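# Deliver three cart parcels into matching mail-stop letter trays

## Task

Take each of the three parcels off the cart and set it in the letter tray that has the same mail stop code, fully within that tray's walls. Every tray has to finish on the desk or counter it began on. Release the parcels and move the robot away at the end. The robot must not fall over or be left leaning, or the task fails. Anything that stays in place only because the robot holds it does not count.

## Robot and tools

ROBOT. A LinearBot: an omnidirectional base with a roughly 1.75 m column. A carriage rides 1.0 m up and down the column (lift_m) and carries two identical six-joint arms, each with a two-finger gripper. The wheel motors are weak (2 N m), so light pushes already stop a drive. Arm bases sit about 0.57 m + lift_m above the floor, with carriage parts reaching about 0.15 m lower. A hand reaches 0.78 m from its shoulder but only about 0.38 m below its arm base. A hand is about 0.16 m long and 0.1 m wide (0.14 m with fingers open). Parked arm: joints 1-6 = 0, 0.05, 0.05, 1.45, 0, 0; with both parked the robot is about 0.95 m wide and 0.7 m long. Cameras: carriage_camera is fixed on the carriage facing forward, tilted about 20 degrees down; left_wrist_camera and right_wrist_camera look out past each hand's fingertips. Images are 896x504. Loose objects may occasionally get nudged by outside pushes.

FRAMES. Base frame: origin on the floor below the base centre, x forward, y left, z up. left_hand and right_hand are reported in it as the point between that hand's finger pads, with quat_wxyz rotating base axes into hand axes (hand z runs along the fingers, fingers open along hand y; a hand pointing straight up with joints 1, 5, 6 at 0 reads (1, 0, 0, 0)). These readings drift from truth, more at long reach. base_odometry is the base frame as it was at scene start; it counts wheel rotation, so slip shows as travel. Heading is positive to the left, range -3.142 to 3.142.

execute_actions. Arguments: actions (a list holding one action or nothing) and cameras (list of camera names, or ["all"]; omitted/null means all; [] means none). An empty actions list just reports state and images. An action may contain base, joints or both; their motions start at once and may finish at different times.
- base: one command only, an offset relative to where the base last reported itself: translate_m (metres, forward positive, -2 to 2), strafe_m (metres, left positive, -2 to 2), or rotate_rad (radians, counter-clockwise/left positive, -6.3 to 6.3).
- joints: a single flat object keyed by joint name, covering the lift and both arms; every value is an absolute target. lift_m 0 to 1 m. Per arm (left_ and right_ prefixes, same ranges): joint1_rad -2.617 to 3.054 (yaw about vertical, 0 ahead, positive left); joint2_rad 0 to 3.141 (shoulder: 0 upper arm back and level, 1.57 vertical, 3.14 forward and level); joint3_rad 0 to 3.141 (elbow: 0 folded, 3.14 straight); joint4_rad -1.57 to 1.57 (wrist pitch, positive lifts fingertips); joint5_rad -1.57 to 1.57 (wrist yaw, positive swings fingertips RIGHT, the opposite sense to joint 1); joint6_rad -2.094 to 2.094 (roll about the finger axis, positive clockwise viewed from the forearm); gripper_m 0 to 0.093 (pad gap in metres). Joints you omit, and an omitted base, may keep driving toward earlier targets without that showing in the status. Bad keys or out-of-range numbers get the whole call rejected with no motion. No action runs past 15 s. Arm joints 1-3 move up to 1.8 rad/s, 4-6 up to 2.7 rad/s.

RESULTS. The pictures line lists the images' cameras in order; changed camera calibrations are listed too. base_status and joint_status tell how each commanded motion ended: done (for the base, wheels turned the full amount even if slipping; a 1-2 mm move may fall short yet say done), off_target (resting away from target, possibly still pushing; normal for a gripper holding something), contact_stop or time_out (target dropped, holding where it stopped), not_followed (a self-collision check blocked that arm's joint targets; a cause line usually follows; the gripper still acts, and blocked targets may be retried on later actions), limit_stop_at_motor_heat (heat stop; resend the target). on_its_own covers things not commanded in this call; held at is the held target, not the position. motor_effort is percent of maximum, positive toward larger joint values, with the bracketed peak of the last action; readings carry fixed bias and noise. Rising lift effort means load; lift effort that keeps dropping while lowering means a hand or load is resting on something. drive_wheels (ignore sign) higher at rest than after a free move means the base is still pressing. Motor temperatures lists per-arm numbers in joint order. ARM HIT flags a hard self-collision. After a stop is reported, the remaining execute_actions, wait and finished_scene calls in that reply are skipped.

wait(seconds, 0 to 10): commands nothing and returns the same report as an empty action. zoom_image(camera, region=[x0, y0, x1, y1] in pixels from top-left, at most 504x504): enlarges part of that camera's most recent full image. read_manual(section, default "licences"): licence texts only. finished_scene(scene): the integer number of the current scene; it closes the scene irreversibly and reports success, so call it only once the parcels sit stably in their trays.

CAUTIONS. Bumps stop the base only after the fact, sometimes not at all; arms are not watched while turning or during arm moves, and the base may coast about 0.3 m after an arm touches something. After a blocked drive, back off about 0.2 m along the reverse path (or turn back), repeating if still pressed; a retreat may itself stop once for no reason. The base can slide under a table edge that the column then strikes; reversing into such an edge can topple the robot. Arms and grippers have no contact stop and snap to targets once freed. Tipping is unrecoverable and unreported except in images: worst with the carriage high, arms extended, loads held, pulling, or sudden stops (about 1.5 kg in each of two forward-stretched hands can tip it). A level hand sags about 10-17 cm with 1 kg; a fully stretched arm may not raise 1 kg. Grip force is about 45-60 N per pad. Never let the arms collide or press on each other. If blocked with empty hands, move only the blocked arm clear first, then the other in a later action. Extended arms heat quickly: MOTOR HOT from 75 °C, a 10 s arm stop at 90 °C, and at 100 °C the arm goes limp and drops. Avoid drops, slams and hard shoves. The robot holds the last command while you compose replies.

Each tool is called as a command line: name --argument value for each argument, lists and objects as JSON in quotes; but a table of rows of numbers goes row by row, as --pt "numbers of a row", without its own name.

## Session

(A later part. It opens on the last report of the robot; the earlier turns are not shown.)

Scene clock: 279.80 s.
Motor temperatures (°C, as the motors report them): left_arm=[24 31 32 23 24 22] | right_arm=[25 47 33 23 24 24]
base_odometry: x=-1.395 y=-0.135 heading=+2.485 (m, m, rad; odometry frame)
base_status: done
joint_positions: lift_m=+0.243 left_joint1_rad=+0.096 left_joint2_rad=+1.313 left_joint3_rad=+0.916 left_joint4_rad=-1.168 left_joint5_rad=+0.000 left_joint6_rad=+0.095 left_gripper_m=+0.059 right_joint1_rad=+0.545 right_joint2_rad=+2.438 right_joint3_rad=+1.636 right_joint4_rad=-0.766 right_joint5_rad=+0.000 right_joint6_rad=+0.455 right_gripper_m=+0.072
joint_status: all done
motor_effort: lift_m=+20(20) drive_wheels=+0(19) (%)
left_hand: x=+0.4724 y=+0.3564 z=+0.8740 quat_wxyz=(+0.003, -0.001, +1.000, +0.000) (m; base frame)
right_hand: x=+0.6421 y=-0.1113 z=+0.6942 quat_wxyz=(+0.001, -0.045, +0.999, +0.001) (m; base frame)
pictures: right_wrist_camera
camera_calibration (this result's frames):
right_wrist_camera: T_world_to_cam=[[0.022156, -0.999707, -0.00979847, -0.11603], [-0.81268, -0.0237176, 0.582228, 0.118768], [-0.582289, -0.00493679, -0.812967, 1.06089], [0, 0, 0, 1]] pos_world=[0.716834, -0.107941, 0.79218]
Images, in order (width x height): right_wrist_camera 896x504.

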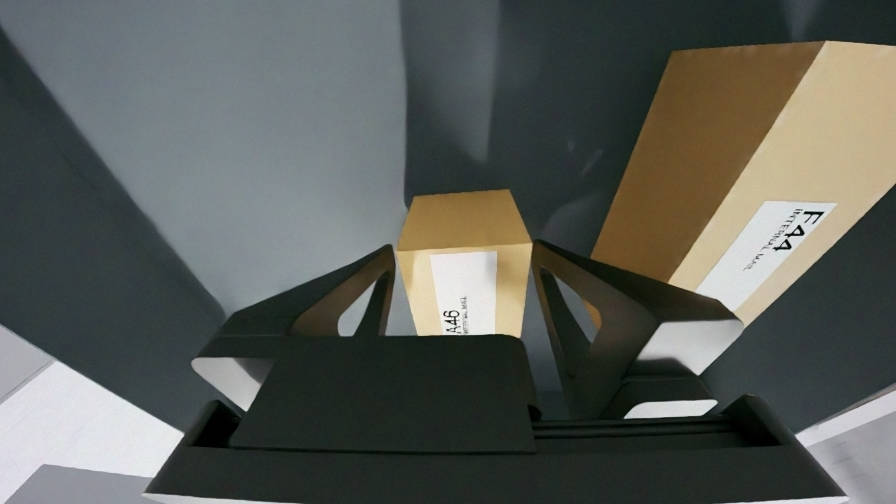

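execute_actions --actions '[{"joints": {"right_gripper_m": 0.03}}]' --cameras '[]'

execute_actions --actions '[{"joints": {"lift_m": 0.4}}]' --cameras '["right_wrist_camera"]'

Scene clock: 283.23 s.
Motor temperatures (°C, as the motors report them): left_arm=[24 30 32 23 24 22] | right_arm=[25 47 33 23 24 24]
base_odometry: x=-1.395 y=-0.135 heading=+2.485 (m, m, rad; odometry frame)
base_status: not commanded
joint_positions: lift_m=+0.243 left_joint1_rad=+0.096 left_joint2_rad=+1.313 left_joint3_rad=+0.916 left_joint4_rad=-1.168 left_joint5_rad=+0.000 left_joint6_rad=+0.095 left_gripper_m=+0.059 right_joint1_rad=+0.545 right_joint2_rad=+2.438 right_joint3_rad=+1.636 right_joint4_rad=-0.766 right_joint5_rad=+0.000 right_joint6_rad=+0.455 right_gripper_m=+0.049
joint_status: right_gripper_m off_target (ended at +0.049, target +0.030)
motor_effort: lift_m=+20(20) drive_wheels=-1(0) (%)
left_hand: x=+0.4724 y=+0.3564 z=+0.8740 quat_wxyz=(+0.003, -0.001, +1.000, +0.000) (m; base frame)
right_hand: x=+0.6421 y=-0.1113 z=+0.6942 quat_wxyz=(+0.001, -0.045, +0.999, +0.001) (m; base frame)
pictures: none
No camera images: the call's "cameras" was empty. Leave "cameras" out to get every camera's image.

Scene clock: 284.40 s.
Motor temperatures (°C, as the motors report them): left_arm=[24 30 32 23 24 22] | right_arm=[25 47 33 23 24 24]
base_odometry: x=-1.395 y=-0.135 heading=+2.485 (m, m, rad; odometry frame)
base_status: not commanded
joint_positions: lift_m=+0.400 left_joint1_rad=+0.096 left_joint2_rad=+1.313 left_joint3_rad=+0.916 left_joint4_rad=-1.168 left_joint5_rad=+0.000 left_joint6_rad=+0.095 left_gripper_m=+0.059 right_joint1_rad=+0.545 right_joint2_rad=+2.435 right_joint3_rad=+1.636 right_joint4_rad=-0.765 right_joint5_rad=+0.000 right_joint6_rad=+0.455 right_gripper_m=+0.049
joint_status: all done
motor_effort: lift_m=+19(23) drive_wheels=+1(2) (%)
left_hand: x=+0.4724 y=+0.3564 z=+1.0310 quat_wxyz=(+0.003, -0.001, +1.000, +0.000) (m; base frame)
right_hand: x=+0.6430 y=-0.1109 z=+0.8527 quat_wxyz=(+0.003, -0.045, +0.999, +0.002) (m; base frame)
pictures: right_wrist_camera
camera_calibration (this result's frames):
right_wrist_camera: T_world_to_cam=[[0.0221947, -0.999687, -0.0115624, -0.112601], [-0.814878, -0.0247896, 0.579101, 0.0311416], [-0.579207, -0.00343105, -0.815173, 1.19024], [0, 0, 0, 1]] pos_world=[0.717271, -0.10771, 0.950916]
Images, in order (width x height): right_wrist_camera 896x504.

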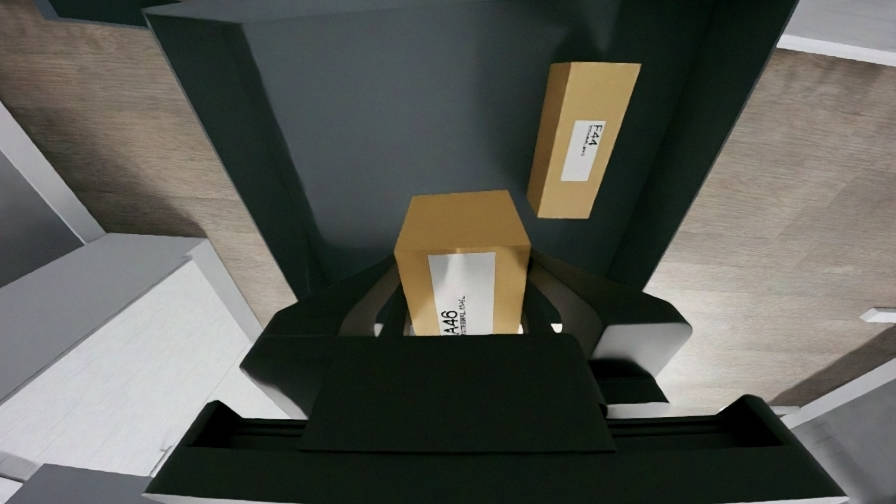

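execute_actions --actions '[{"base": {"translate_m": -0.8}, "joints": {"lift_m": 0.45, "right_joint1_rad": -0.1, "right_joint2_rad": 1.3, "right_joint3_rad": 0.9, "right_joint4_rad": -1.17, "right_joint6_rad": -0.1}}]' --cameras '[]'

execute_actions --actions '[{"base": {"rotate_rad": 1.5}}]' --cameras '["carriage_camera"]'

Scene clock: 297.60 s.
Motor temperatures (°C, as the motors report them): left_arm=[24 30 32 23 24 22] | right_arm=[25 47 33 23 24 24]
base_odometry: x=-0.761 y=-0.624 heading=+2.485 (m, m, rad; odometry frame)
base_status: done
joint_positions: lift_m=+0.450 left_joint1_rad=+0.096 left_joint2_rad=+1.313 left_joint3_rad=+0.916 left_joint4_rad=-1.167 left_joint5_rad=+0.000 left_joint6_rad=+0.095 left_gripper_m=+0.059 right_joint1_rad=-0.095 right_joint2_rad=+1.310 right_joint3_rad=+0.922 right_joint4_rad=-1.167 right_joint5_rad=+0.006 right_joint6_rad=-0.093 right_gripper_m=+0.049
joint_status: all done
motor_effort: lift_m=+19(24) drive_wheels=-8(35) (%)
left_hand: x=+0.4725 y=+0.3564 z=+1.0810 quat_wxyz=(+0.003, -0.001, +1.000, +0.000) (m; base frame)
right_hand: x=+0.4741 y=-0.3574 z=+1.0829 quat_wxyz=(+0.007, +0.001, +1.000, -0.004) (m; base frame)
pictures: none
No camera images: the call's "cameras" was empty. Leave "cameras" out to get every camera's image.

Scene clock: 300.63 s.
Motor temperatures (°C, as the motors report them): left_arm=[24 30 32 23 24 22] | right_arm=[25 46 33 23 24 24]
base_odometry: x=-0.761 y=-0.624 heading=-2.299 (m, m, rad; odometry frame)
base_status: done
joint_positions: lift_m=+0.450 left_joint1_rad=+0.096 left_joint2_rad=+1.313 left_joint3_rad=+0.916 left_joint4_rad=-1.164 left_joint5_rad=+0.000 left_joint6_rad=+0.095 left_gripper_m=+0.059 right_joint1_rad=-0.095 right_joint2_rad=+1.310 right_joint3_rad=+0.922 right_joint4_rad=-1.164 right_joint5_rad=+0.003 right_joint6_rad=-0.093 right_gripper_m=+0.049
joint_status: not commanded
motor_effort: lift_m=+19(19) drive_wheels=+16(45) (%)
left_hand: x=+0.4733 y=+0.3565 z=+1.0810 quat_wxyz=(+0.005, -0.001, +1.000, +0.000) (m; base frame)
right_hand: x=+0.4748 y=-0.3570 z=+1.0829 quat_wxyz=(+0.009, +0.001, +1.000, -0.003) (m; base frame)
pictures: carriage_camera
camera_calibration (this result's frames):
carriage_camera: T_world_to_cam=[[0.0469037, -0.998752, 0.0171844, -0.0311746], [-0.347921, -0.0324605, -0.936962, 1.38319], [0.93635, 0.0379681, -0.349009, 0.313508], [0, 0, 0, 1]] pos_world=[0.189148, 0.00185981, 1.40594]
Images, in order (width x height): carriage_camera 896x504.

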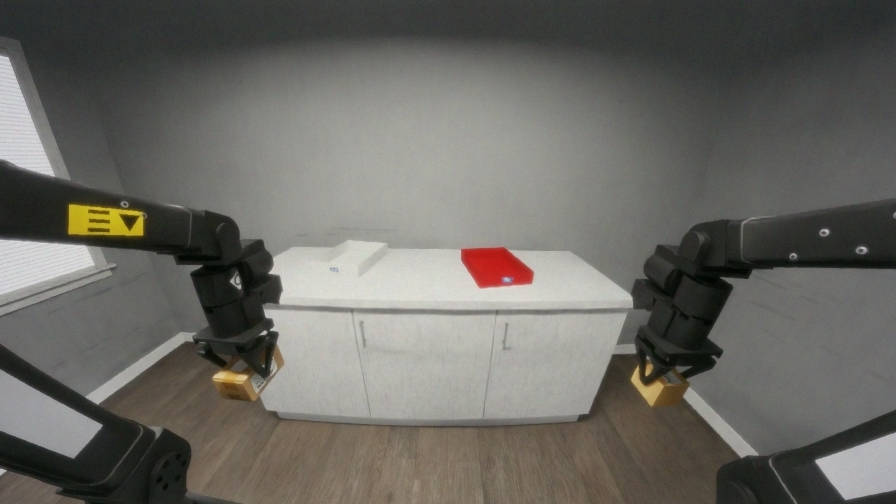

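zoom_image --camera "carriage_camera" --region '[300, 235, 400, 295]'

zoom_image --camera "carriage_camera" --region '[450, 240, 550, 300]'

Region (300, 235, 400, 295) of carriage_camera's 896x504 image, scaled by 5.040, with more detail than that image has; it fills the top 302 rows of this view, and the rest is white.

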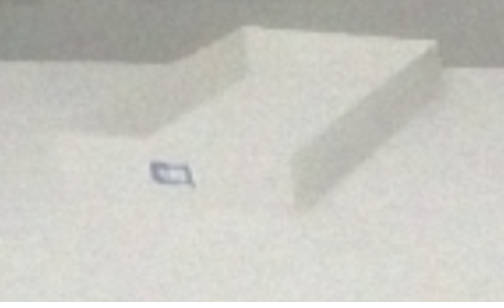

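Region (450, 240, 550, 300) of carriage_camera's 896x504 image, scaled by 5.040, with more detail than that image has; it fills the top 302 rows of this view, and the rest is white.

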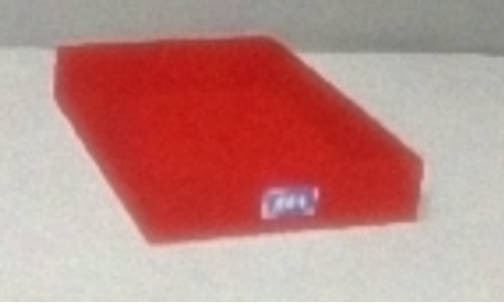

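execute_actions --actions '[{"base": {"translate_m": 0.55}}]' --cameras '["carriage_camera"]'

zoom_image --camera "carriage_camera" --region '[200, 250, 640, 450]'

Scene clock: 316.27 s.
Motor temperatures (°C, as the motors report them): left_arm=[24 30 32 23 24 22] | right_arm=[25 41 32 23 24 24]
base_odometry: x=-1.127 y=-1.035 heading=-2.298 (m, m, rad; odometry frame)
base_status: done
joint_positions: lift_m=+0.450 left_joint1_rad=+0.096 left_joint2_rad=+1.313 left_joint3_rad=+0.916 left_joint4_rad=-1.167 left_joint5_rad=+0.000 left_joint6_rad=+0.095 left_gripper_m=+0.059 right_joint1_rad=-0.095 right_joint2_rad=+1.310 right_joint3_rad=+0.922 right_joint4_rad=-1.167 right_joint5_rad=+0.003 right_joint6_rad=-0.093 right_gripper_m=+0.049
joint_status: not commanded
motor_effort: lift_m=+19(19) drive_wheels=-13(45) (%)
left_hand: x=+0.4727 y=+0.3565 z=+1.0810 quat_wxyz=(+0.004, -0.001, +1.000, +0.000) (m; base frame)
right_hand: x=+0.4740 y=-0.3570 z=+1.0829 quat_wxyz=(+0.007, +0.001, +1.000, -0.002) (m; base frame)
pictures: carriage_camera
camera_calibration (this result's frames):
carriage_camera: T_world_to_cam=[[0.0469037, -0.998752, 0.0171844, -0.0311746], [-0.347921, -0.0324605, -0.936962, 1.38319], [0.93635, 0.0379681, -0.349009, 0.313508], [0, 0, 0, 1]] pos_world=[0.189148, 0.00185981, 1.40594]
Images, in order (width x height): carriage_camera 896x504.

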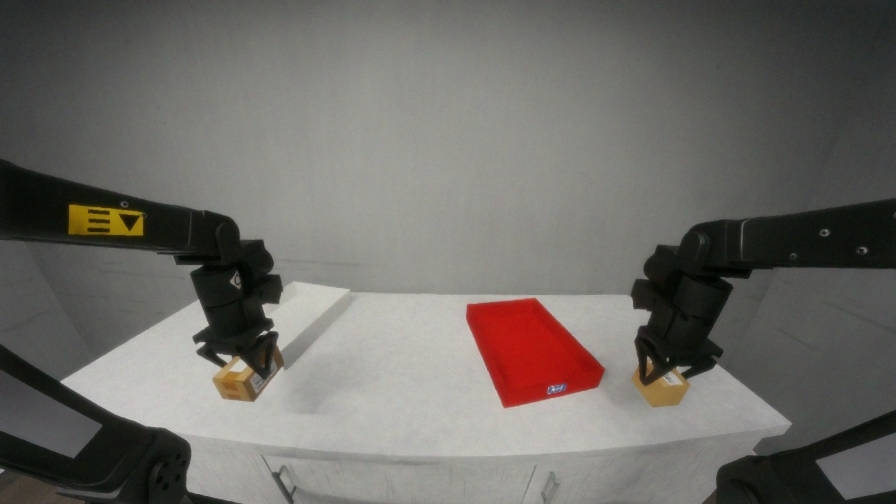

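Region (200, 250, 640, 450) of carriage_camera's 896x504 image, scaled by 1.145, with more detail than that image has; it fills the top 229 rows of this view, and the rest is white.

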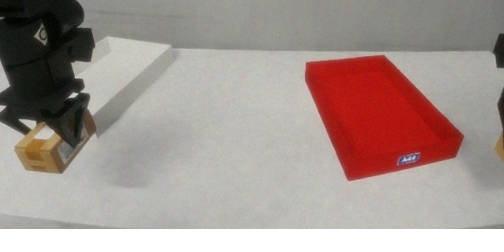

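zoom_image --camera "carriage_camera" --region '[530, 370, 590, 410]'

Region (530, 370, 590, 410) of carriage_camera's 896x504 image, scaled by 8.400, with more detail than that image has.

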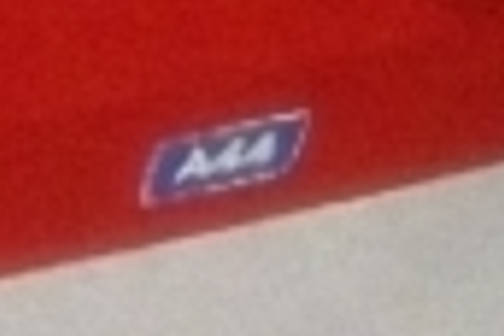

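execute_actions --actions '[{"joints": {"lift_m": 0.56, "left_joint1_rad": -0.334, "left_joint2_rad": 2.444, "left_joint3_rad": 1.908, "left_joint4_rad": -1.035, "left_joint6_rad": -0.57}}]' --cameras '["carriage_camera"]'

zoom_image --camera "carriage_camera" --region '[170, 290, 370, 430]'

Scene clock: 352.57 s.
Motor temperatures (°C, as the motors report them): left_arm=[24 30 33 23 24 22] | right_arm=[25 36 32 24 24 24]
base_odometry: x=-1.127 y=-1.035 heading=-2.298 (m, m, rad; odometry frame)
base_status: not commanded
joint_positions: lift_m=+0.560 left_joint1_rad=-0.338 left_joint2_rad=+2.437 left_joint3_rad=+1.879 left_joint4_rad=-1.025 left_joint5_rad=-0.001 left_joint6_rad=-0.564 left_gripper_m=+0.059 right_joint1_rad=-0.095 right_joint2_rad=+1.310 right_joint3_rad=+0.914 right_joint4_rad=-1.168 right_joint5_rad=+0.003 right_joint6_rad=-0.093 right_gripper_m=+0.049
joint_status: all done
motor_effort: lift_m=+19(23) drive_wheels=+6(12) (%)
left_hand: x=+0.7020 y=+0.1852 z=+1.0676 quat_wxyz=(-0.005, -0.113, +0.994, +0.003) (m; base frame)
right_hand: x=+0.4718 y=-0.3567 z=+1.1911 quat_wxyz=(+0.003, +0.001, +1.000, -0.002) (m; base frame)
pictures: carriage_camera
camera_calibration (this result's frames):
carriage_camera: T_world_to_cam=[[0.0469037, -0.998752, 0.0171844, -0.0330663], [-0.347921, -0.0324605, -0.936962, 1.48633], [0.93635, 0.0379681, -0.349009, 0.351927], [0, 0, 0, 1]] pos_world=[0.189148, 0.00185981, 1.51602]
Images, in order (width x height): carriage_camera 896x504.

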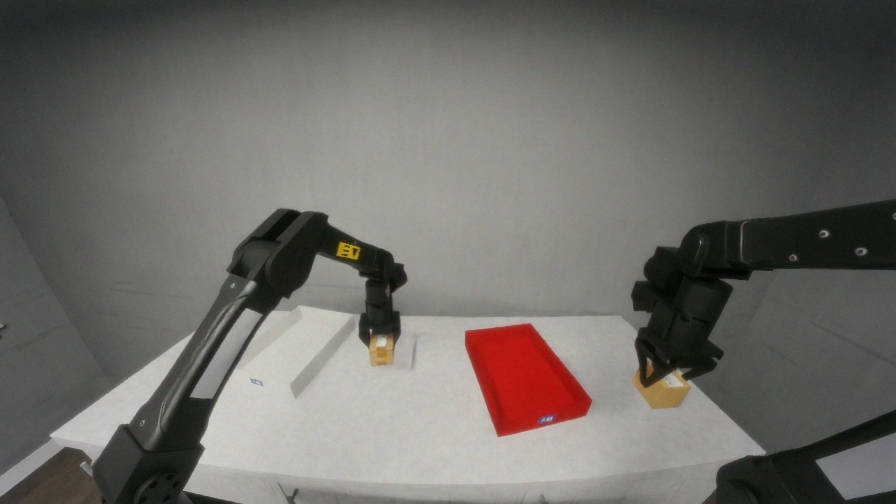

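Region (170, 290, 370, 430) of carriage_camera's 896x504 image, scaled by 2.520, with more detail than that image has; it fills the top 353 rows of this view, and the rest is white.

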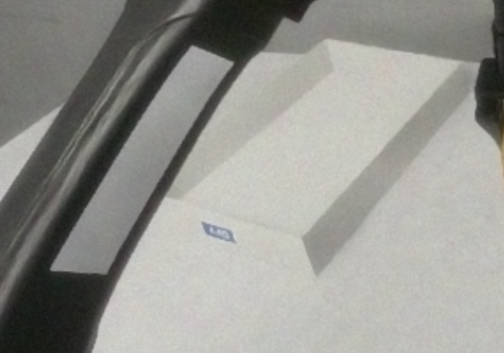

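zoom_image --camera "carriage_camera" --region '[240, 370, 276, 394]'

zoom_image --camera "carriage_camera" --region '[528, 408, 564, 432]'

Region (240, 370, 276, 394) of carriage_camera's 896x504 image, scaled by 14.000, with more detail than that image has.

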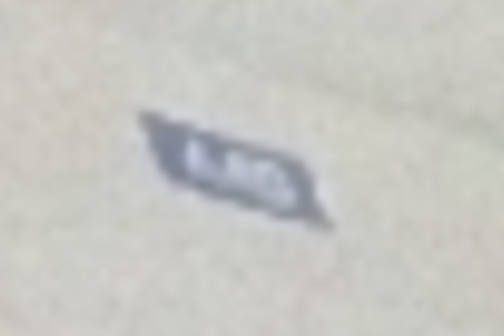

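Region (528, 408, 564, 432) of carriage_camera's 896x504 image, scaled by 14.000, with more detail than that image has.

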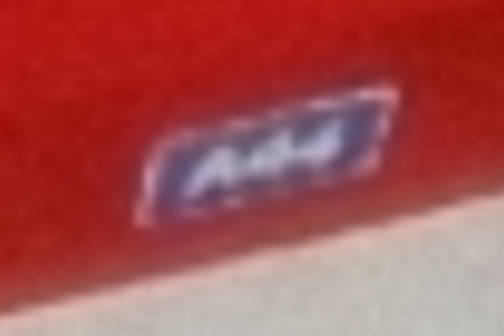

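execute_actions --actions '[{"base": {"strafe_m": -0.41}}]' --cameras '["carriage_camera", "left_wrist_camera"]'

Scene clock: 361.80 s.
Motor temperatures (°C, as the motors report them): left_arm=[24 35 34 23 24 22] | right_arm=[25 35 32 24 24 24]
base_odometry: x=-1.433 y=-0.762 heading=-2.298 (m, m, rad; odometry frame)
base_status: done
joint_positions: lift_m=+0.560 left_joint1_rad=-0.335 left_joint2_rad=+2.437 left_joint3_rad=+1.879 left_joint4_rad=-1.028 left_joint5_rad=-0.001 left_joint6_rad=-0.564 left_gripper_m=+0.059 right_joint1_rad=-0.095 right_joint2_rad=+1.310 right_joint3_rad=+0.914 right_joint4_rad=-1.168 right_joint5_rad=+0.003 right_joint6_rad=-0.094 right_gripper_m=+0.049
joint_status: not commanded
motor_effort: lift_m=+19(19) drive_wheels=-8(39) (%)
left_hand: x=+0.7017 y=+0.1868 z=+1.0676 quat_wxyz=(-0.006, -0.114, +0.993, +0.004) (m; base frame)
right_hand: x=+0.4718 y=-0.3566 z=+1.1911 quat_wxyz=(+0.003, +0.000, +1.000, -0.002) (m; base frame)
pictures: carriage_camera, left_wrist_camera
camera_calibration (this result's frames):
carriage_camera: T_world_to_cam=[[0.0469037, -0.998752, 0.0171844, -0.0330663], [-0.347921, -0.0324605, -0.936962, 1.48633], [0.93635, 0.0379681, -0.349009, 0.351927], [0, 0, 0, 1]] pos_world=[0.189148, 0.00185981, 1.51602]
left_wrist_camera: T_world_to_cam=[[0.198761, -0.979993, 0.0103991, 0.0344464], [-0.772068, -0.150037, 0.617576, -0.0856827], [-0.60366, -0.130779, -0.786442, 1.41446], [0, 0, 0, 1]] pos_world=[0.780856, 0.205884, 1.16495]
Images, in order (width x height): carriage_camera 896x504, left_wrist_camera 896x504.

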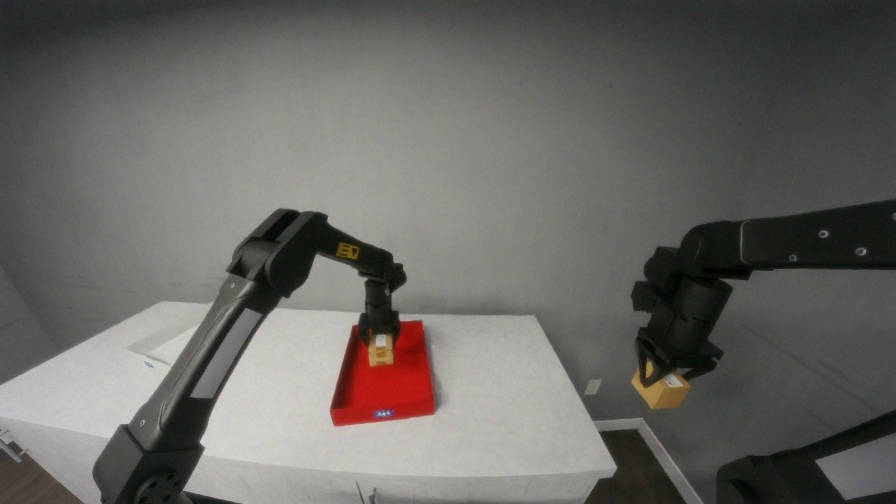

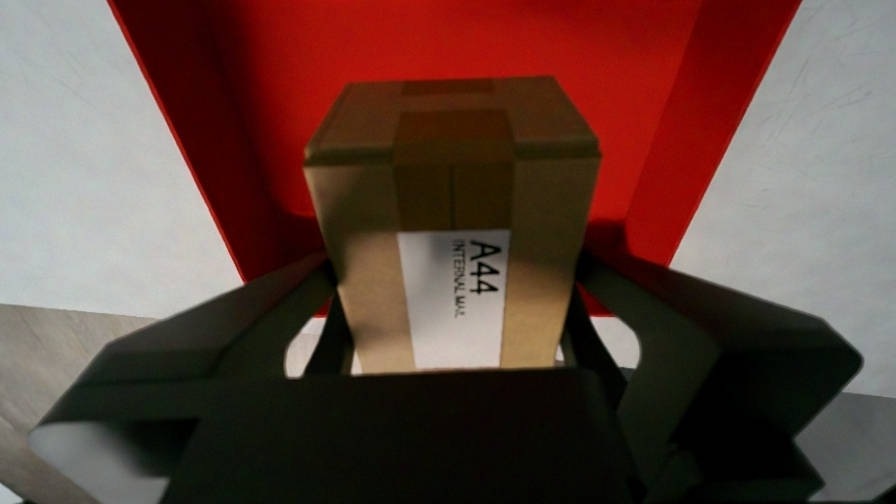

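execute_actions --actions '[{"base": {"translate_m": 0.05}, "joints": {"lift_m": 0.46}}]' --cameras '["carriage_camera", "left_wrist_camera"]'

zoom_image --camera "carriage_camera" --region '[300, 290, 460, 430]'

Scene clock: 371.90 s.
Motor temperatures (°C, as the motors report them): left_arm=[24 40 36 23 24 22] | right_arm=[25 34 32 24 24 24]
base_odometry: x=-1.467 y=-0.799 heading=-2.299 (m, m, rad; odometry frame)
base_status: done
joint_positions: lift_m=+0.460 left_joint1_rad=-0.335 left_joint2_rad=+2.442 left_joint3_rad=+1.889 left_joint4_rad=-1.031 left_joint5_rad=-0.001 left_joint6_rad=-0.564 left_gripper_m=+0.059 right_joint1_rad=-0.095 right_joint2_rad=+1.310 right_joint3_rad=+0.914 right_joint4_rad=-1.169 right_joint5_rad=+0.003 right_joint6_rad=-0.094 right_gripper_m=+0.049
joint_status: all done
motor_effort: lift_m=+20(19) drive_wheels=-11(27) (%)
left_hand: x=+0.7030 y=+0.1862 z=+0.9674 quat_wxyz=(-0.006, -0.114, +0.993, +0.003) (m; base frame)
right_hand: x=+0.4714 y=-0.3566 z=+1.0910 quat_wxyz=(+0.003, +0.000, +1.000, -0.002) (m; base frame)
pictures: carriage_camera, left_wrist_camera
camera_calibration (this result's frames):
carriage_camera: T_world_to_cam=[[0.0469037, -0.998752, 0.0171844, -0.0313456], [-0.347921, -0.0324605, -0.936962, 1.39251], [0.93635, 0.0379681, -0.349009, 0.31698], [0, 0, 0, 1]] pos_world=[0.189148, 0.00185981, 1.41589]
left_wrist_camera: T_world_to_cam=[[0.19876, -0.979985, 0.0111163, 0.0340103], [-0.772434, -0.149664, 0.617208, -0.0223108], [-0.603191, -0.131263, -0.786721, 1.33642], [0, 0, 0, 1]] pos_world=[0.782124, 0.205413, 1.06478]
Images, in order (width x height): carriage_camera 896x504, left_wrist_camera 896x504.

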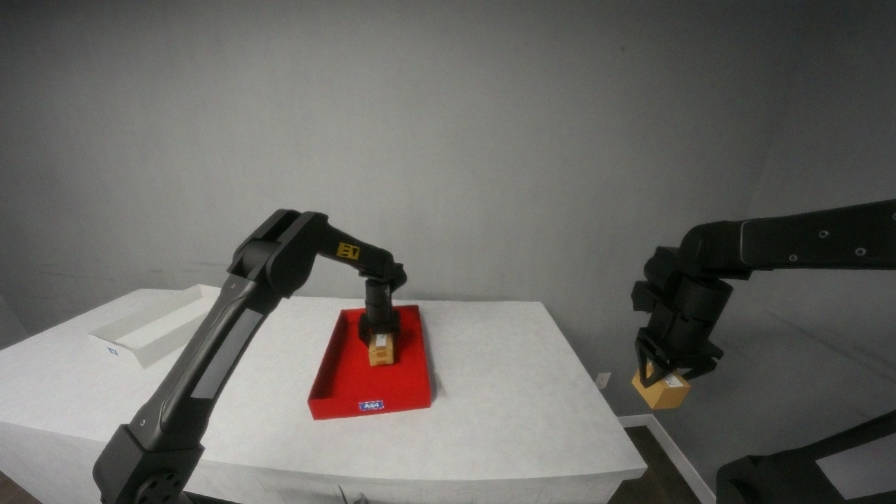

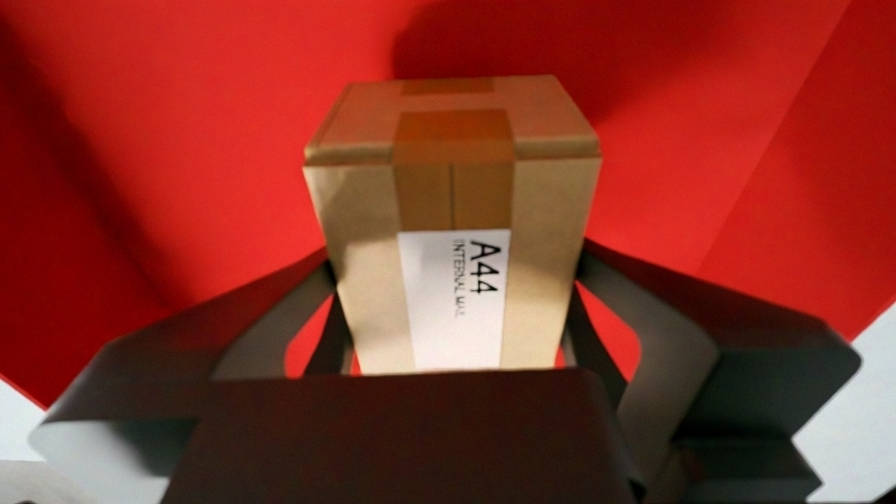

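Region (300, 290, 460, 430) of carriage_camera's 896x504 image, scaled by 3.150, with more detail than that image has; it fills the top 441 rows of this view, and the rest is white.

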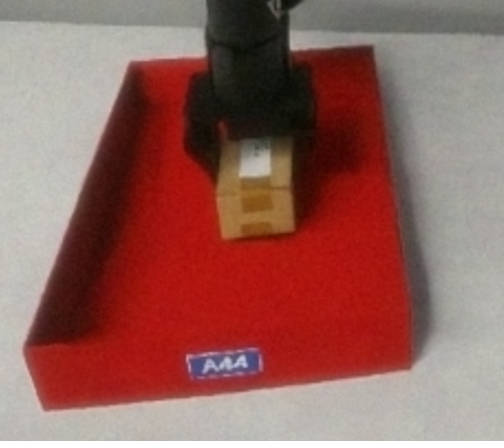

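execute_actions --actions '[{"joints": {"lift_m": 0.447}}]' --cameras '["left_wrist_camera"]'

Scene clock: 376.33 s.
Motor temperatures (°C, as the motors report them): left_arm=[24 42 36 23 24 22] | right_arm=[25 34 33 24 24 24]
base_odometry: x=-1.467 y=-0.799 heading=-2.299 (m, m, rad; odometry frame)
base_status: not commanded
joint_positions: lift_m=+0.447 left_joint1_rad=-0.335 left_joint2_rad=+2.440 left_joint3_rad=+1.889 left_joint4_rad=-1.032 left_joint5_rad=+0.000 left_joint6_rad=-0.565 left_gripper_m=+0.059 right_joint1_rad=-0.095 right_joint2_rad=+1.310 right_joint3_rad=+0.913 right_joint4_rad=-1.169 right_joint5_rad=+0.002 right_joint6_rad=-0.094 right_gripper_m=+0.049
joint_status: all done
motor_effort: lift_m=+19(19) drive_wheels=+5(14) (%)
left_hand: x=+0.7032 y=+0.1861 z=+0.9555 quat_wxyz=(-0.005, -0.114, +0.993, +0.003) (m; base frame)
right_hand: x=+0.4714 y=-0.3565 z=+1.0779 quat_wxyz=(+0.003, +0.000, +1.000, -0.001) (m; base frame)
pictures: left_wrist_camera
camera_calibration (this result's frames):
left_wrist_camera: T_world_to_cam=[[0.199123, -0.979898, 0.0122187, 0.0326787], [-0.773189, -0.149433, 0.616319, -0.0135269], [-0.602104, -0.132171, -0.787402, 1.32716], [0, 0, 0, 1]] pos_world=[0.78212, 0.205412, 1.05294]
Images, in order (width x height): left_wrist_camera 896x504.

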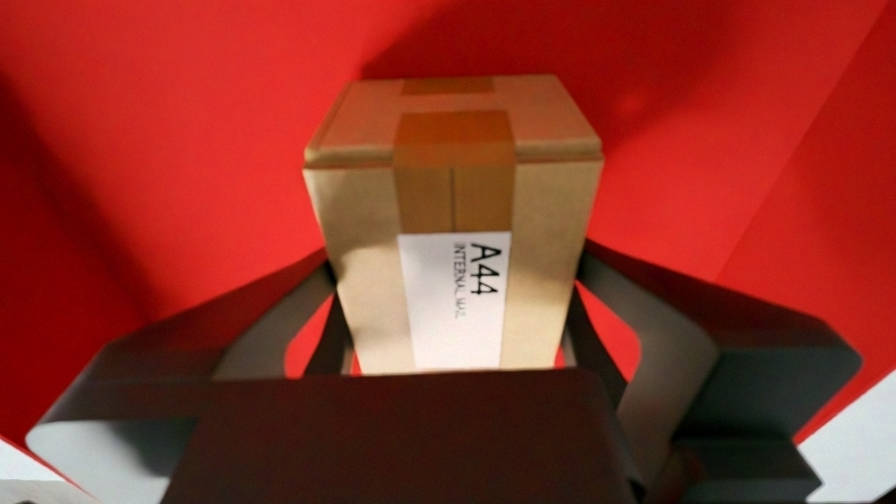

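execute_actions --actions '[{"joints": {"left_gripper_m": 0.093}}]' --cameras '[]'

execute_actions --actions '[{"joints": {"lift_m": 0.54}}]' --cameras '["carriage_camera"]'

Scene clock: 383.93 s.
Motor temperatures (°C, as the motors report them): left_arm=[24 44 37 23 24 22] | right_arm=[25 34 33 24 24 24]
base_odometry: x=-1.467 y=-0.799 heading=-2.299 (m, m, rad; odometry frame)
base_status: not commanded
joint_positions: lift_m=+0.447 left_joint1_rad=-0.335 left_joint2_rad=+2.440 left_joint3_rad=+1.889 left_joint4_rad=-1.032 left_joint5_rad=+0.000 left_joint6_rad=-0.565 left_gripper_m=+0.093 right_joint1_rad=-0.095 right_joint2_rad=+1.310 right_joint3_rad=+0.913 right_joint4_rad=-1.169 right_joint5_rad=+0.002 right_joint6_rad=-0.094 right_gripper_m=+0.049
joint_status: all done
motor_effort: lift_m=+19(19) drive_wheels=+6(5) (%)
left_hand: x=+0.7032 y=+0.1861 z=+0.9555 quat_wxyz=(-0.005, -0.114, +0.993, +0.003) (m; base frame)
right_hand: x=+0.4714 y=-0.3565 z=+1.0779 quat_wxyz=(+0.003, +0.000, +1.000, -0.001) (m; base frame)
pictures: none
No camera images: the call's "cameras" was empty. Leave "cameras" out to get every camera's image.

Scene clock: 384.83 s.
Motor temperatures (°C, as the motors report them): left_arm=[24 45 37 23 24 22] | right_arm=[25 34 33 24 24 24]
base_odometry: x=-1.467 y=-0.799 heading=-2.299 (m, m, rad; odometry frame)
base_status: not commanded
joint_positions: lift_m=+0.540 left_joint1_rad=-0.335 left_joint2_rad=+2.438 left_joint3_rad=+1.889 left_joint4_rad=-1.033 left_joint5_rad=+0.000 left_joint6_rad=-0.565 left_gripper_m=+0.093 right_joint1_rad=-0.095 right_joint2_rad=+1.310 right_joint3_rad=+0.913 right_joint4_rad=-1.169 right_joint5_rad=+0.002 right_joint6_rad=-0.094 right_gripper_m=+0.049
joint_status: all done
motor_effort: lift_m=+19(24) drive_wheels=+3(9) (%)
left_hand: x=+0.7031 y=+0.1862 z=+1.0490 quat_wxyz=(-0.005, -0.114, +0.993, +0.003) (m; base frame)
right_hand: x=+0.4713 y=-0.3565 z=+1.1709 quat_wxyz=(+0.003, +0.000, +1.000, -0.001) (m; base frame)
pictures: carriage_camera
camera_calibration (this result's frames):
carriage_camera: T_world_to_cam=[[0.0469037, -0.998752, 0.0171844, -0.0327216], [-0.347921, -0.0324605, -0.936962, 1.46753], [0.93635, 0.0379681, -0.349009, 0.344927], [0, 0, 0, 1]] pos_world=[0.189148, 0.00185981, 1.49597]
Images, in order (width x height): carriage_camera 896x504.

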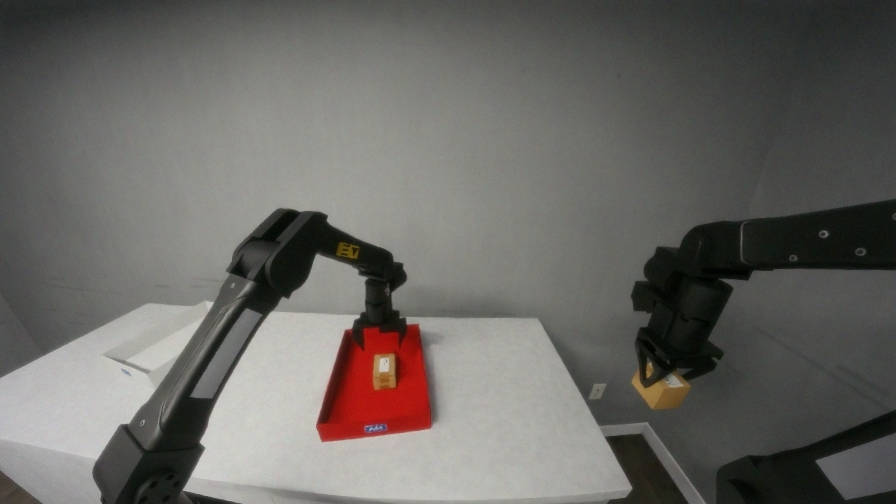

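execute_actions --actions '[{"base": {"translate_m": -0.94}, "joints": {"lift_m": 0.42, "left_joint1_rad": 0.484, "left_joint2_rad": 2.6, "left_joint3_rad": 2.0, "left_joint4_rad": 0.7, "left_joint6_rad": 0}}]' --cameras '["left_wrist_camera"]'

Scene clock: 441.23 s.
Motor temperatures (°C, as the motors report them): left_arm=[24 55 39 24 24 22] | right_arm=[25 32 33 24 24 24]
base_odometry: x=-0.841 y=-0.098 heading=-2.299 (m, m, rad; odometry frame)
base_status: done
joint_positions: lift_m=+0.420 left_joint1_rad=+0.478 left_joint2_rad=+2.598 left_joint3_rad=+2.007 left_joint4_rad=+0.706 left_joint5_rad=-0.004 left_joint6_rad=-0.006 left_gripper_m=+0.093 right_joint1_rad=-0.095 right_joint2_rad=+1.310 right_joint3_rad=+0.913 right_joint4_rad=-1.167 right_joint5_rad=+0.002 right_joint6_rad=-0.094 right_gripper_m=+0.049
joint_status: all done
motor_effort: lift_m=+20(20) drive_wheels=-8(55) (%)
left_hand: x=+0.9152 y=+0.6721 z=+1.1592 quat_wxyz=(+0.726, -0.161, +0.646, +0.176) (m; base frame)
right_hand: x=+0.4717 y=-0.3565 z=+1.0508 quat_wxyz=(+0.003, +0.000, +1.000, -0.001) (m; base frame)
pictures: left_wrist_camera
camera_calibration (this result's frames):
left_wrist_camera: T_world_to_cam=[[0.449261, -0.893052, -0.024954, 0.220021], [-0.468252, -0.211589, -0.857887, 1.569], [0.760858, 0.3971, -0.513232, -0.241461], [0, 0, 0, 1]] pos_world=[0.81956, 0.624358, 1.22759]
Images, in order (width x height): left_wrist_camera 896x504.

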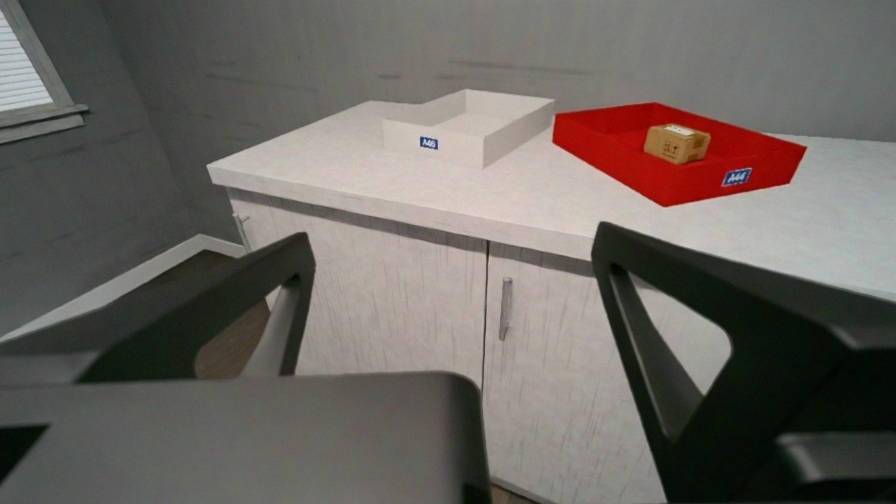

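zoom_image --camera "left_wrist_camera" --region '[370, 70, 830, 230]'

Region (370, 70, 830, 230) of left_wrist_camera's 896x504 image, scaled by 1.096, with more detail than that image has; it fills the top 175 rows of this view, and the rest is white.

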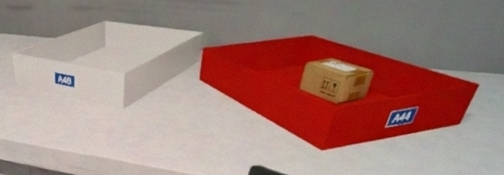

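execute_actions --actions '[{"base": {"rotate_rad": -1.5}, "joints": {"left_joint1_rad": -0.458, "left_joint2_rad": 2.351, "left_joint3_rad": 1.465, "left_joint4_rad": -0.685, "left_joint6_rad": -0.5}}]' --cameras '[]'

execute_actions --actions '[{"base": {"translate_m": 0.45}}]' --cameras '["carriage_camera", "left_wrist_camera"]'

Scene clock: 464.57 s.
Motor temperatures (°C, as the motors report them): left_arm=[24 62 39 28 24 22] | right_arm=[25 32 33 24 24 24]
base_odometry: x=-0.841 y=-0.098 heading=+2.485 (m, m, rad; odometry frame)
base_status: done
joint_positions: lift_m=+0.420 left_joint1_rad=-0.455 left_joint2_rad=+2.347 left_joint3_rad=+1.482 left_joint4_rad=-0.676 left_joint5_rad=+0.006 left_joint6_rad=-0.494 left_gripper_m=+0.093 right_joint1_rad=-0.095 right_joint2_rad=+1.310 right_joint3_rad=+0.913 right_joint4_rad=-1.165 right_joint5_rad=+0.002 right_joint6_rad=-0.094 right_gripper_m=+0.049
joint_status: all done
motor_effort: lift_m=+20(20) drive_wheels=+16(52) (%)
left_hand: x=+0.6441 y=+0.1530 z=+0.8759 quat_wxyz=(+0.012, -0.020, +1.000, -0.009) (m; base frame)
right_hand: x=+0.4724 y=-0.3565 z=+1.0508 quat_wxyz=(+0.005, +0.000, +1.000, -0.001) (m; base frame)
pictures: none
No camera images: the call's "cameras" was empty. Leave "cameras" out to get every camera's image.

Scene clock: 467.53 s.
Motor temperatures (°C, as the motors report them): left_arm=[24 62 38 27 24 22] | right_arm=[25 32 33 24 24 24]
base_odometry: x=-1.198 y=+0.178 heading=+2.484 (m, m, rad; odometry frame)
base_status: done
joint_positions: lift_m=+0.420 left_joint1_rad=-0.455 left_joint2_rad=+2.347 left_joint3_rad=+1.482 left_joint4_rad=-0.681 left_joint5_rad=+0.006 left_joint6_rad=-0.494 left_gripper_m=+0.093 right_joint1_rad=-0.095 right_joint2_rad=+1.310 right_joint3_rad=+0.913 right_joint4_rad=-1.167 right_joint5_rad=+0.002 right_joint6_rad=-0.094 right_gripper_m=+0.049
joint_status: not commanded
motor_effort: lift_m=+20(20) drive_wheels=-14(41) (%)
left_hand: x=+0.6427 y=+0.1533 z=+0.8758 quat_wxyz=(+0.009, -0.019, +1.000, -0.008) (m; base frame)
right_hand: x=+0.4718 y=-0.3565 z=+1.0508 quat_wxyz=(+0.004, +0.000, +1.000, -0.001) (m; base frame)
pictures: carriage_camera, left_wrist_camera
camera_calibration (this result's frames):
carriage_camera: T_world_to_cam=[[0.0469037, -0.998752, 0.0171844, -0.0306581], [-0.347921, -0.0324605, -0.936962, 1.35502], [0.93635, 0.0379681, -0.349009, 0.303018], [0, 0, 0, 1]] pos_world=[0.189148, 0.00185981, 1.37589]
left_wrist_camera: T_world_to_cam=[[0.00938293, -0.999355, 0.0346524, 0.118865], [-0.805307, 0.0129912, 0.592716, 0.000264128], [-0.592784, -0.0334672, -0.804666, 1.21767], [0, 0, 0, 1]] pos_world=[0.720912, 0.159536, 0.975541]
Images, in order (width x height): carriage_camera 896x504, left_wrist_camera 896x504.

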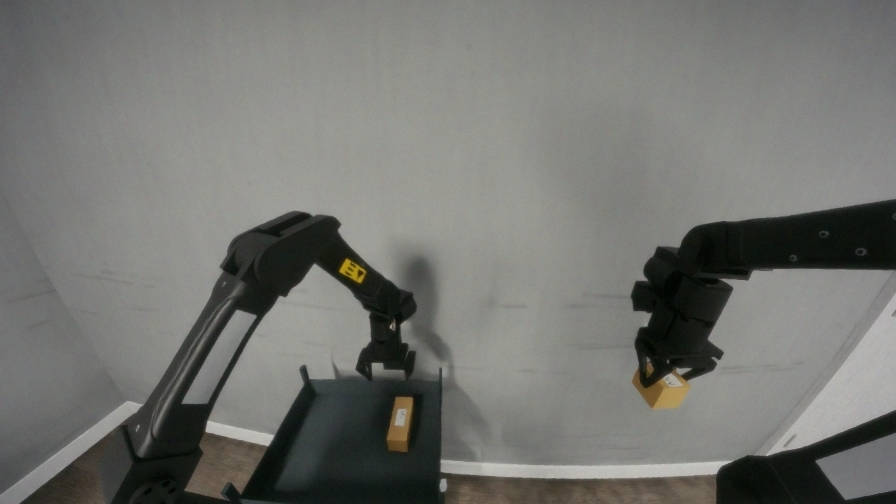

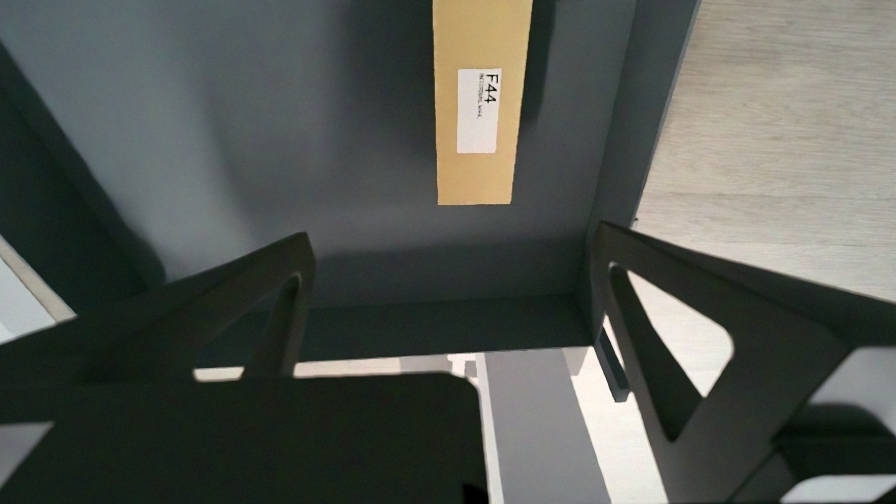

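execute_actions --actions '[{"base": {"strafe_m": -0.021}, "joints": {"lift_m": 0.3}}]' --cameras '["left_wrist_camera"]'

Scene clock: 476.07 s.
Motor temperatures (°C, as the motors report them): left_arm=[24 60 37 26 24 22] | right_arm=[25 32 33 24 24 24]
base_odometry: x=-1.185 y=+0.194 heading=+2.485 (m, m, rad; odometry frame)
base_status: done
joint_positions: lift_m=+0.300 left_joint1_rad=-0.455 left_joint2_rad=+2.347 left_joint3_rad=+1.482 left_joint4_rad=-0.683 left_joint5_rad=+0.005 left_joint6_rad=-0.495 left_gripper_m=+0.093 right_joint1_rad=-0.095 right_joint2_rad=+1.308 right_joint3_rad=+0.913 right_joint4_rad=-1.167 right_joint5_rad=+0.002 right_joint6_rad=-0.094 right_gripper_m=+0.049
joint_status: all done
motor_effort: lift_m=+20(20) drive_wheels=+7(30) (%)
left_hand: x=+0.6424 y=+0.1537 z=+0.7558 quat_wxyz=(+0.009, -0.020, +1.000, -0.007) (m; base frame)
right_hand: x=+0.4718 y=-0.3564 z=+0.9311 quat_wxyz=(+0.004, +0.000, +1.000, -0.001) (m; base frame)
pictures: left_wrist_camera
camera_calibration (this result's frames):
left_wrist_camera: T_world_to_cam=[[0.00982048, -0.999409, 0.0329536, 0.124378], [-0.804794, 0.0116594, 0.59344, 0.0705272], [-0.593473, -0.0323487, -0.804204, 1.12087], [0, 0, 0, 1]] pos_world=[0.720746, 0.159741, 0.855458]
Images, in order (width x height): left_wrist_camera 896x504.

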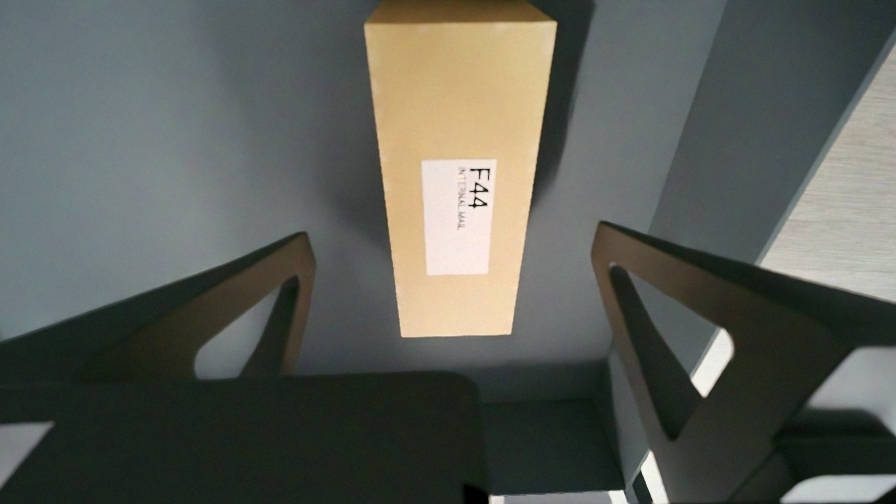

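execute_actions --actions '[{"joints": {"lift_m": 0.248}}]' --cameras '[]'

execute_actions --actions '[{"joints": {"left_gripper_m": 0.03}}]' --cameras '["left_wrist_camera"]'

Scene clock: 482.23 s.
Motor temperatures (°C, as the motors report them): left_arm=[24 59 37 25 24 22] | right_arm=[25 32 33 24 24 24]
base_odometry: x=-1.185 y=+0.194 heading=+2.485 (m, m, rad; odometry frame)
base_status: not commanded
joint_positions: lift_m=+0.248 left_joint1_rad=-0.455 left_joint2_rad=+2.348 left_joint3_rad=+1.482 left_joint4_rad=-0.684 left_joint5_rad=+0.004 left_joint6_rad=-0.495 left_gripper_m=+0.093 right_joint1_rad=-0.095 right_joint2_rad=+1.308 right_joint3_rad=+0.913 right_joint4_rad=-1.168 right_joint5_rad=+0.002 right_joint6_rad=-0.094 right_gripper_m=+0.049
joint_status: all done
motor_effort: lift_m=+19(20) drive_wheels=+6(6) (%)
left_hand: x=+0.6421 y=+0.1539 z=+0.7037 quat_wxyz=(+0.008, -0.020, +1.000, -0.007) (m; base frame)
right_hand: x=+0.4716 y=-0.3564 z=+0.8791 quat_wxyz=(+0.004, +0.000, +1.000, -0.001) (m; base frame)
pictures: none
No camera images: the call's "cameras" was empty. Leave "cameras" out to get every camera's image.

Scene clock: 482.87 s.
Motor temperatures (°C, as the motors report them): left_arm=[24 59 37 25 24 22] | right_arm=[25 32 33 24 24 24]
base_odometry: x=-1.185 y=+0.194 heading=+2.485 (m, m, rad; odometry frame)
base_status: not commanded
joint_positions: lift_m=+0.248 left_joint1_rad=-0.455 left_joint2_rad=+2.348 left_joint3_rad=+1.482 left_joint4_rad=-0.684 left_joint5_rad=+0.004 left_joint6_rad=-0.495 left_gripper_m=+0.051 right_joint1_rad=-0.095 right_joint2_rad=+1.308 right_joint3_rad=+0.913 right_joint4_rad=-1.168 right_joint5_rad=+0.002 right_joint6_rad=-0.094 right_gripper_m=+0.049
joint_status: left_gripper_m off_target (ended at +0.051, target +0.030)
motor_effort: lift_m=+19(19) drive_wheels=+7(8) (%)
left_hand: x=+0.6422 y=+0.1539 z=+0.7037 quat_wxyz=(+0.009, -0.020, +1.000, -0.007) (m; base frame)
right_hand: x=+0.4716 y=-0.3564 z=+0.8791 quat_wxyz=(+0.004, +0.000, +1.000, -0.001) (m; base frame)
pictures: left_wrist_camera
camera_calibration (this result's frames):
left_wrist_camera: T_world_to_cam=[[0.0098598, -0.999447, 0.0317592, 0.127153], [-0.804383, 0.0109403, 0.59401, 0.100741], [-0.594029, -0.0314034, -0.80383, 1.07882], [0, 0, 0, 1]] pos_world=[0.720634, 0.159859, 0.803312]
Images, in order (width x height): left_wrist_camera 896x504.

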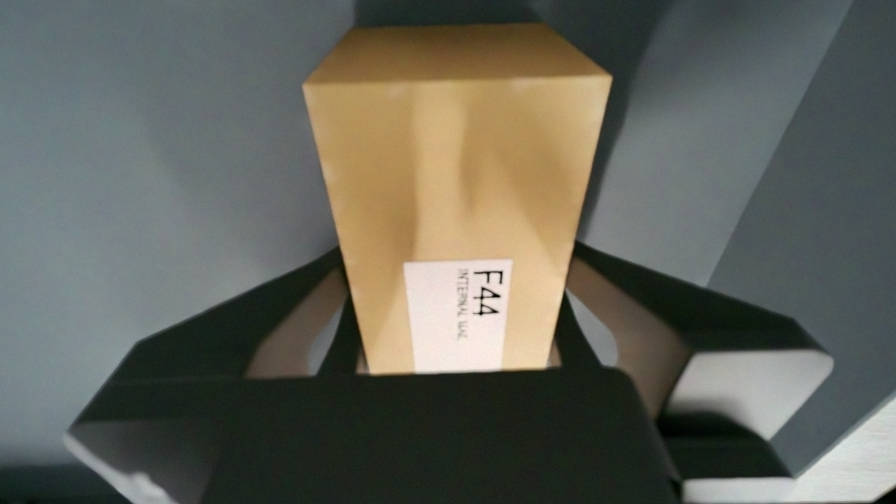

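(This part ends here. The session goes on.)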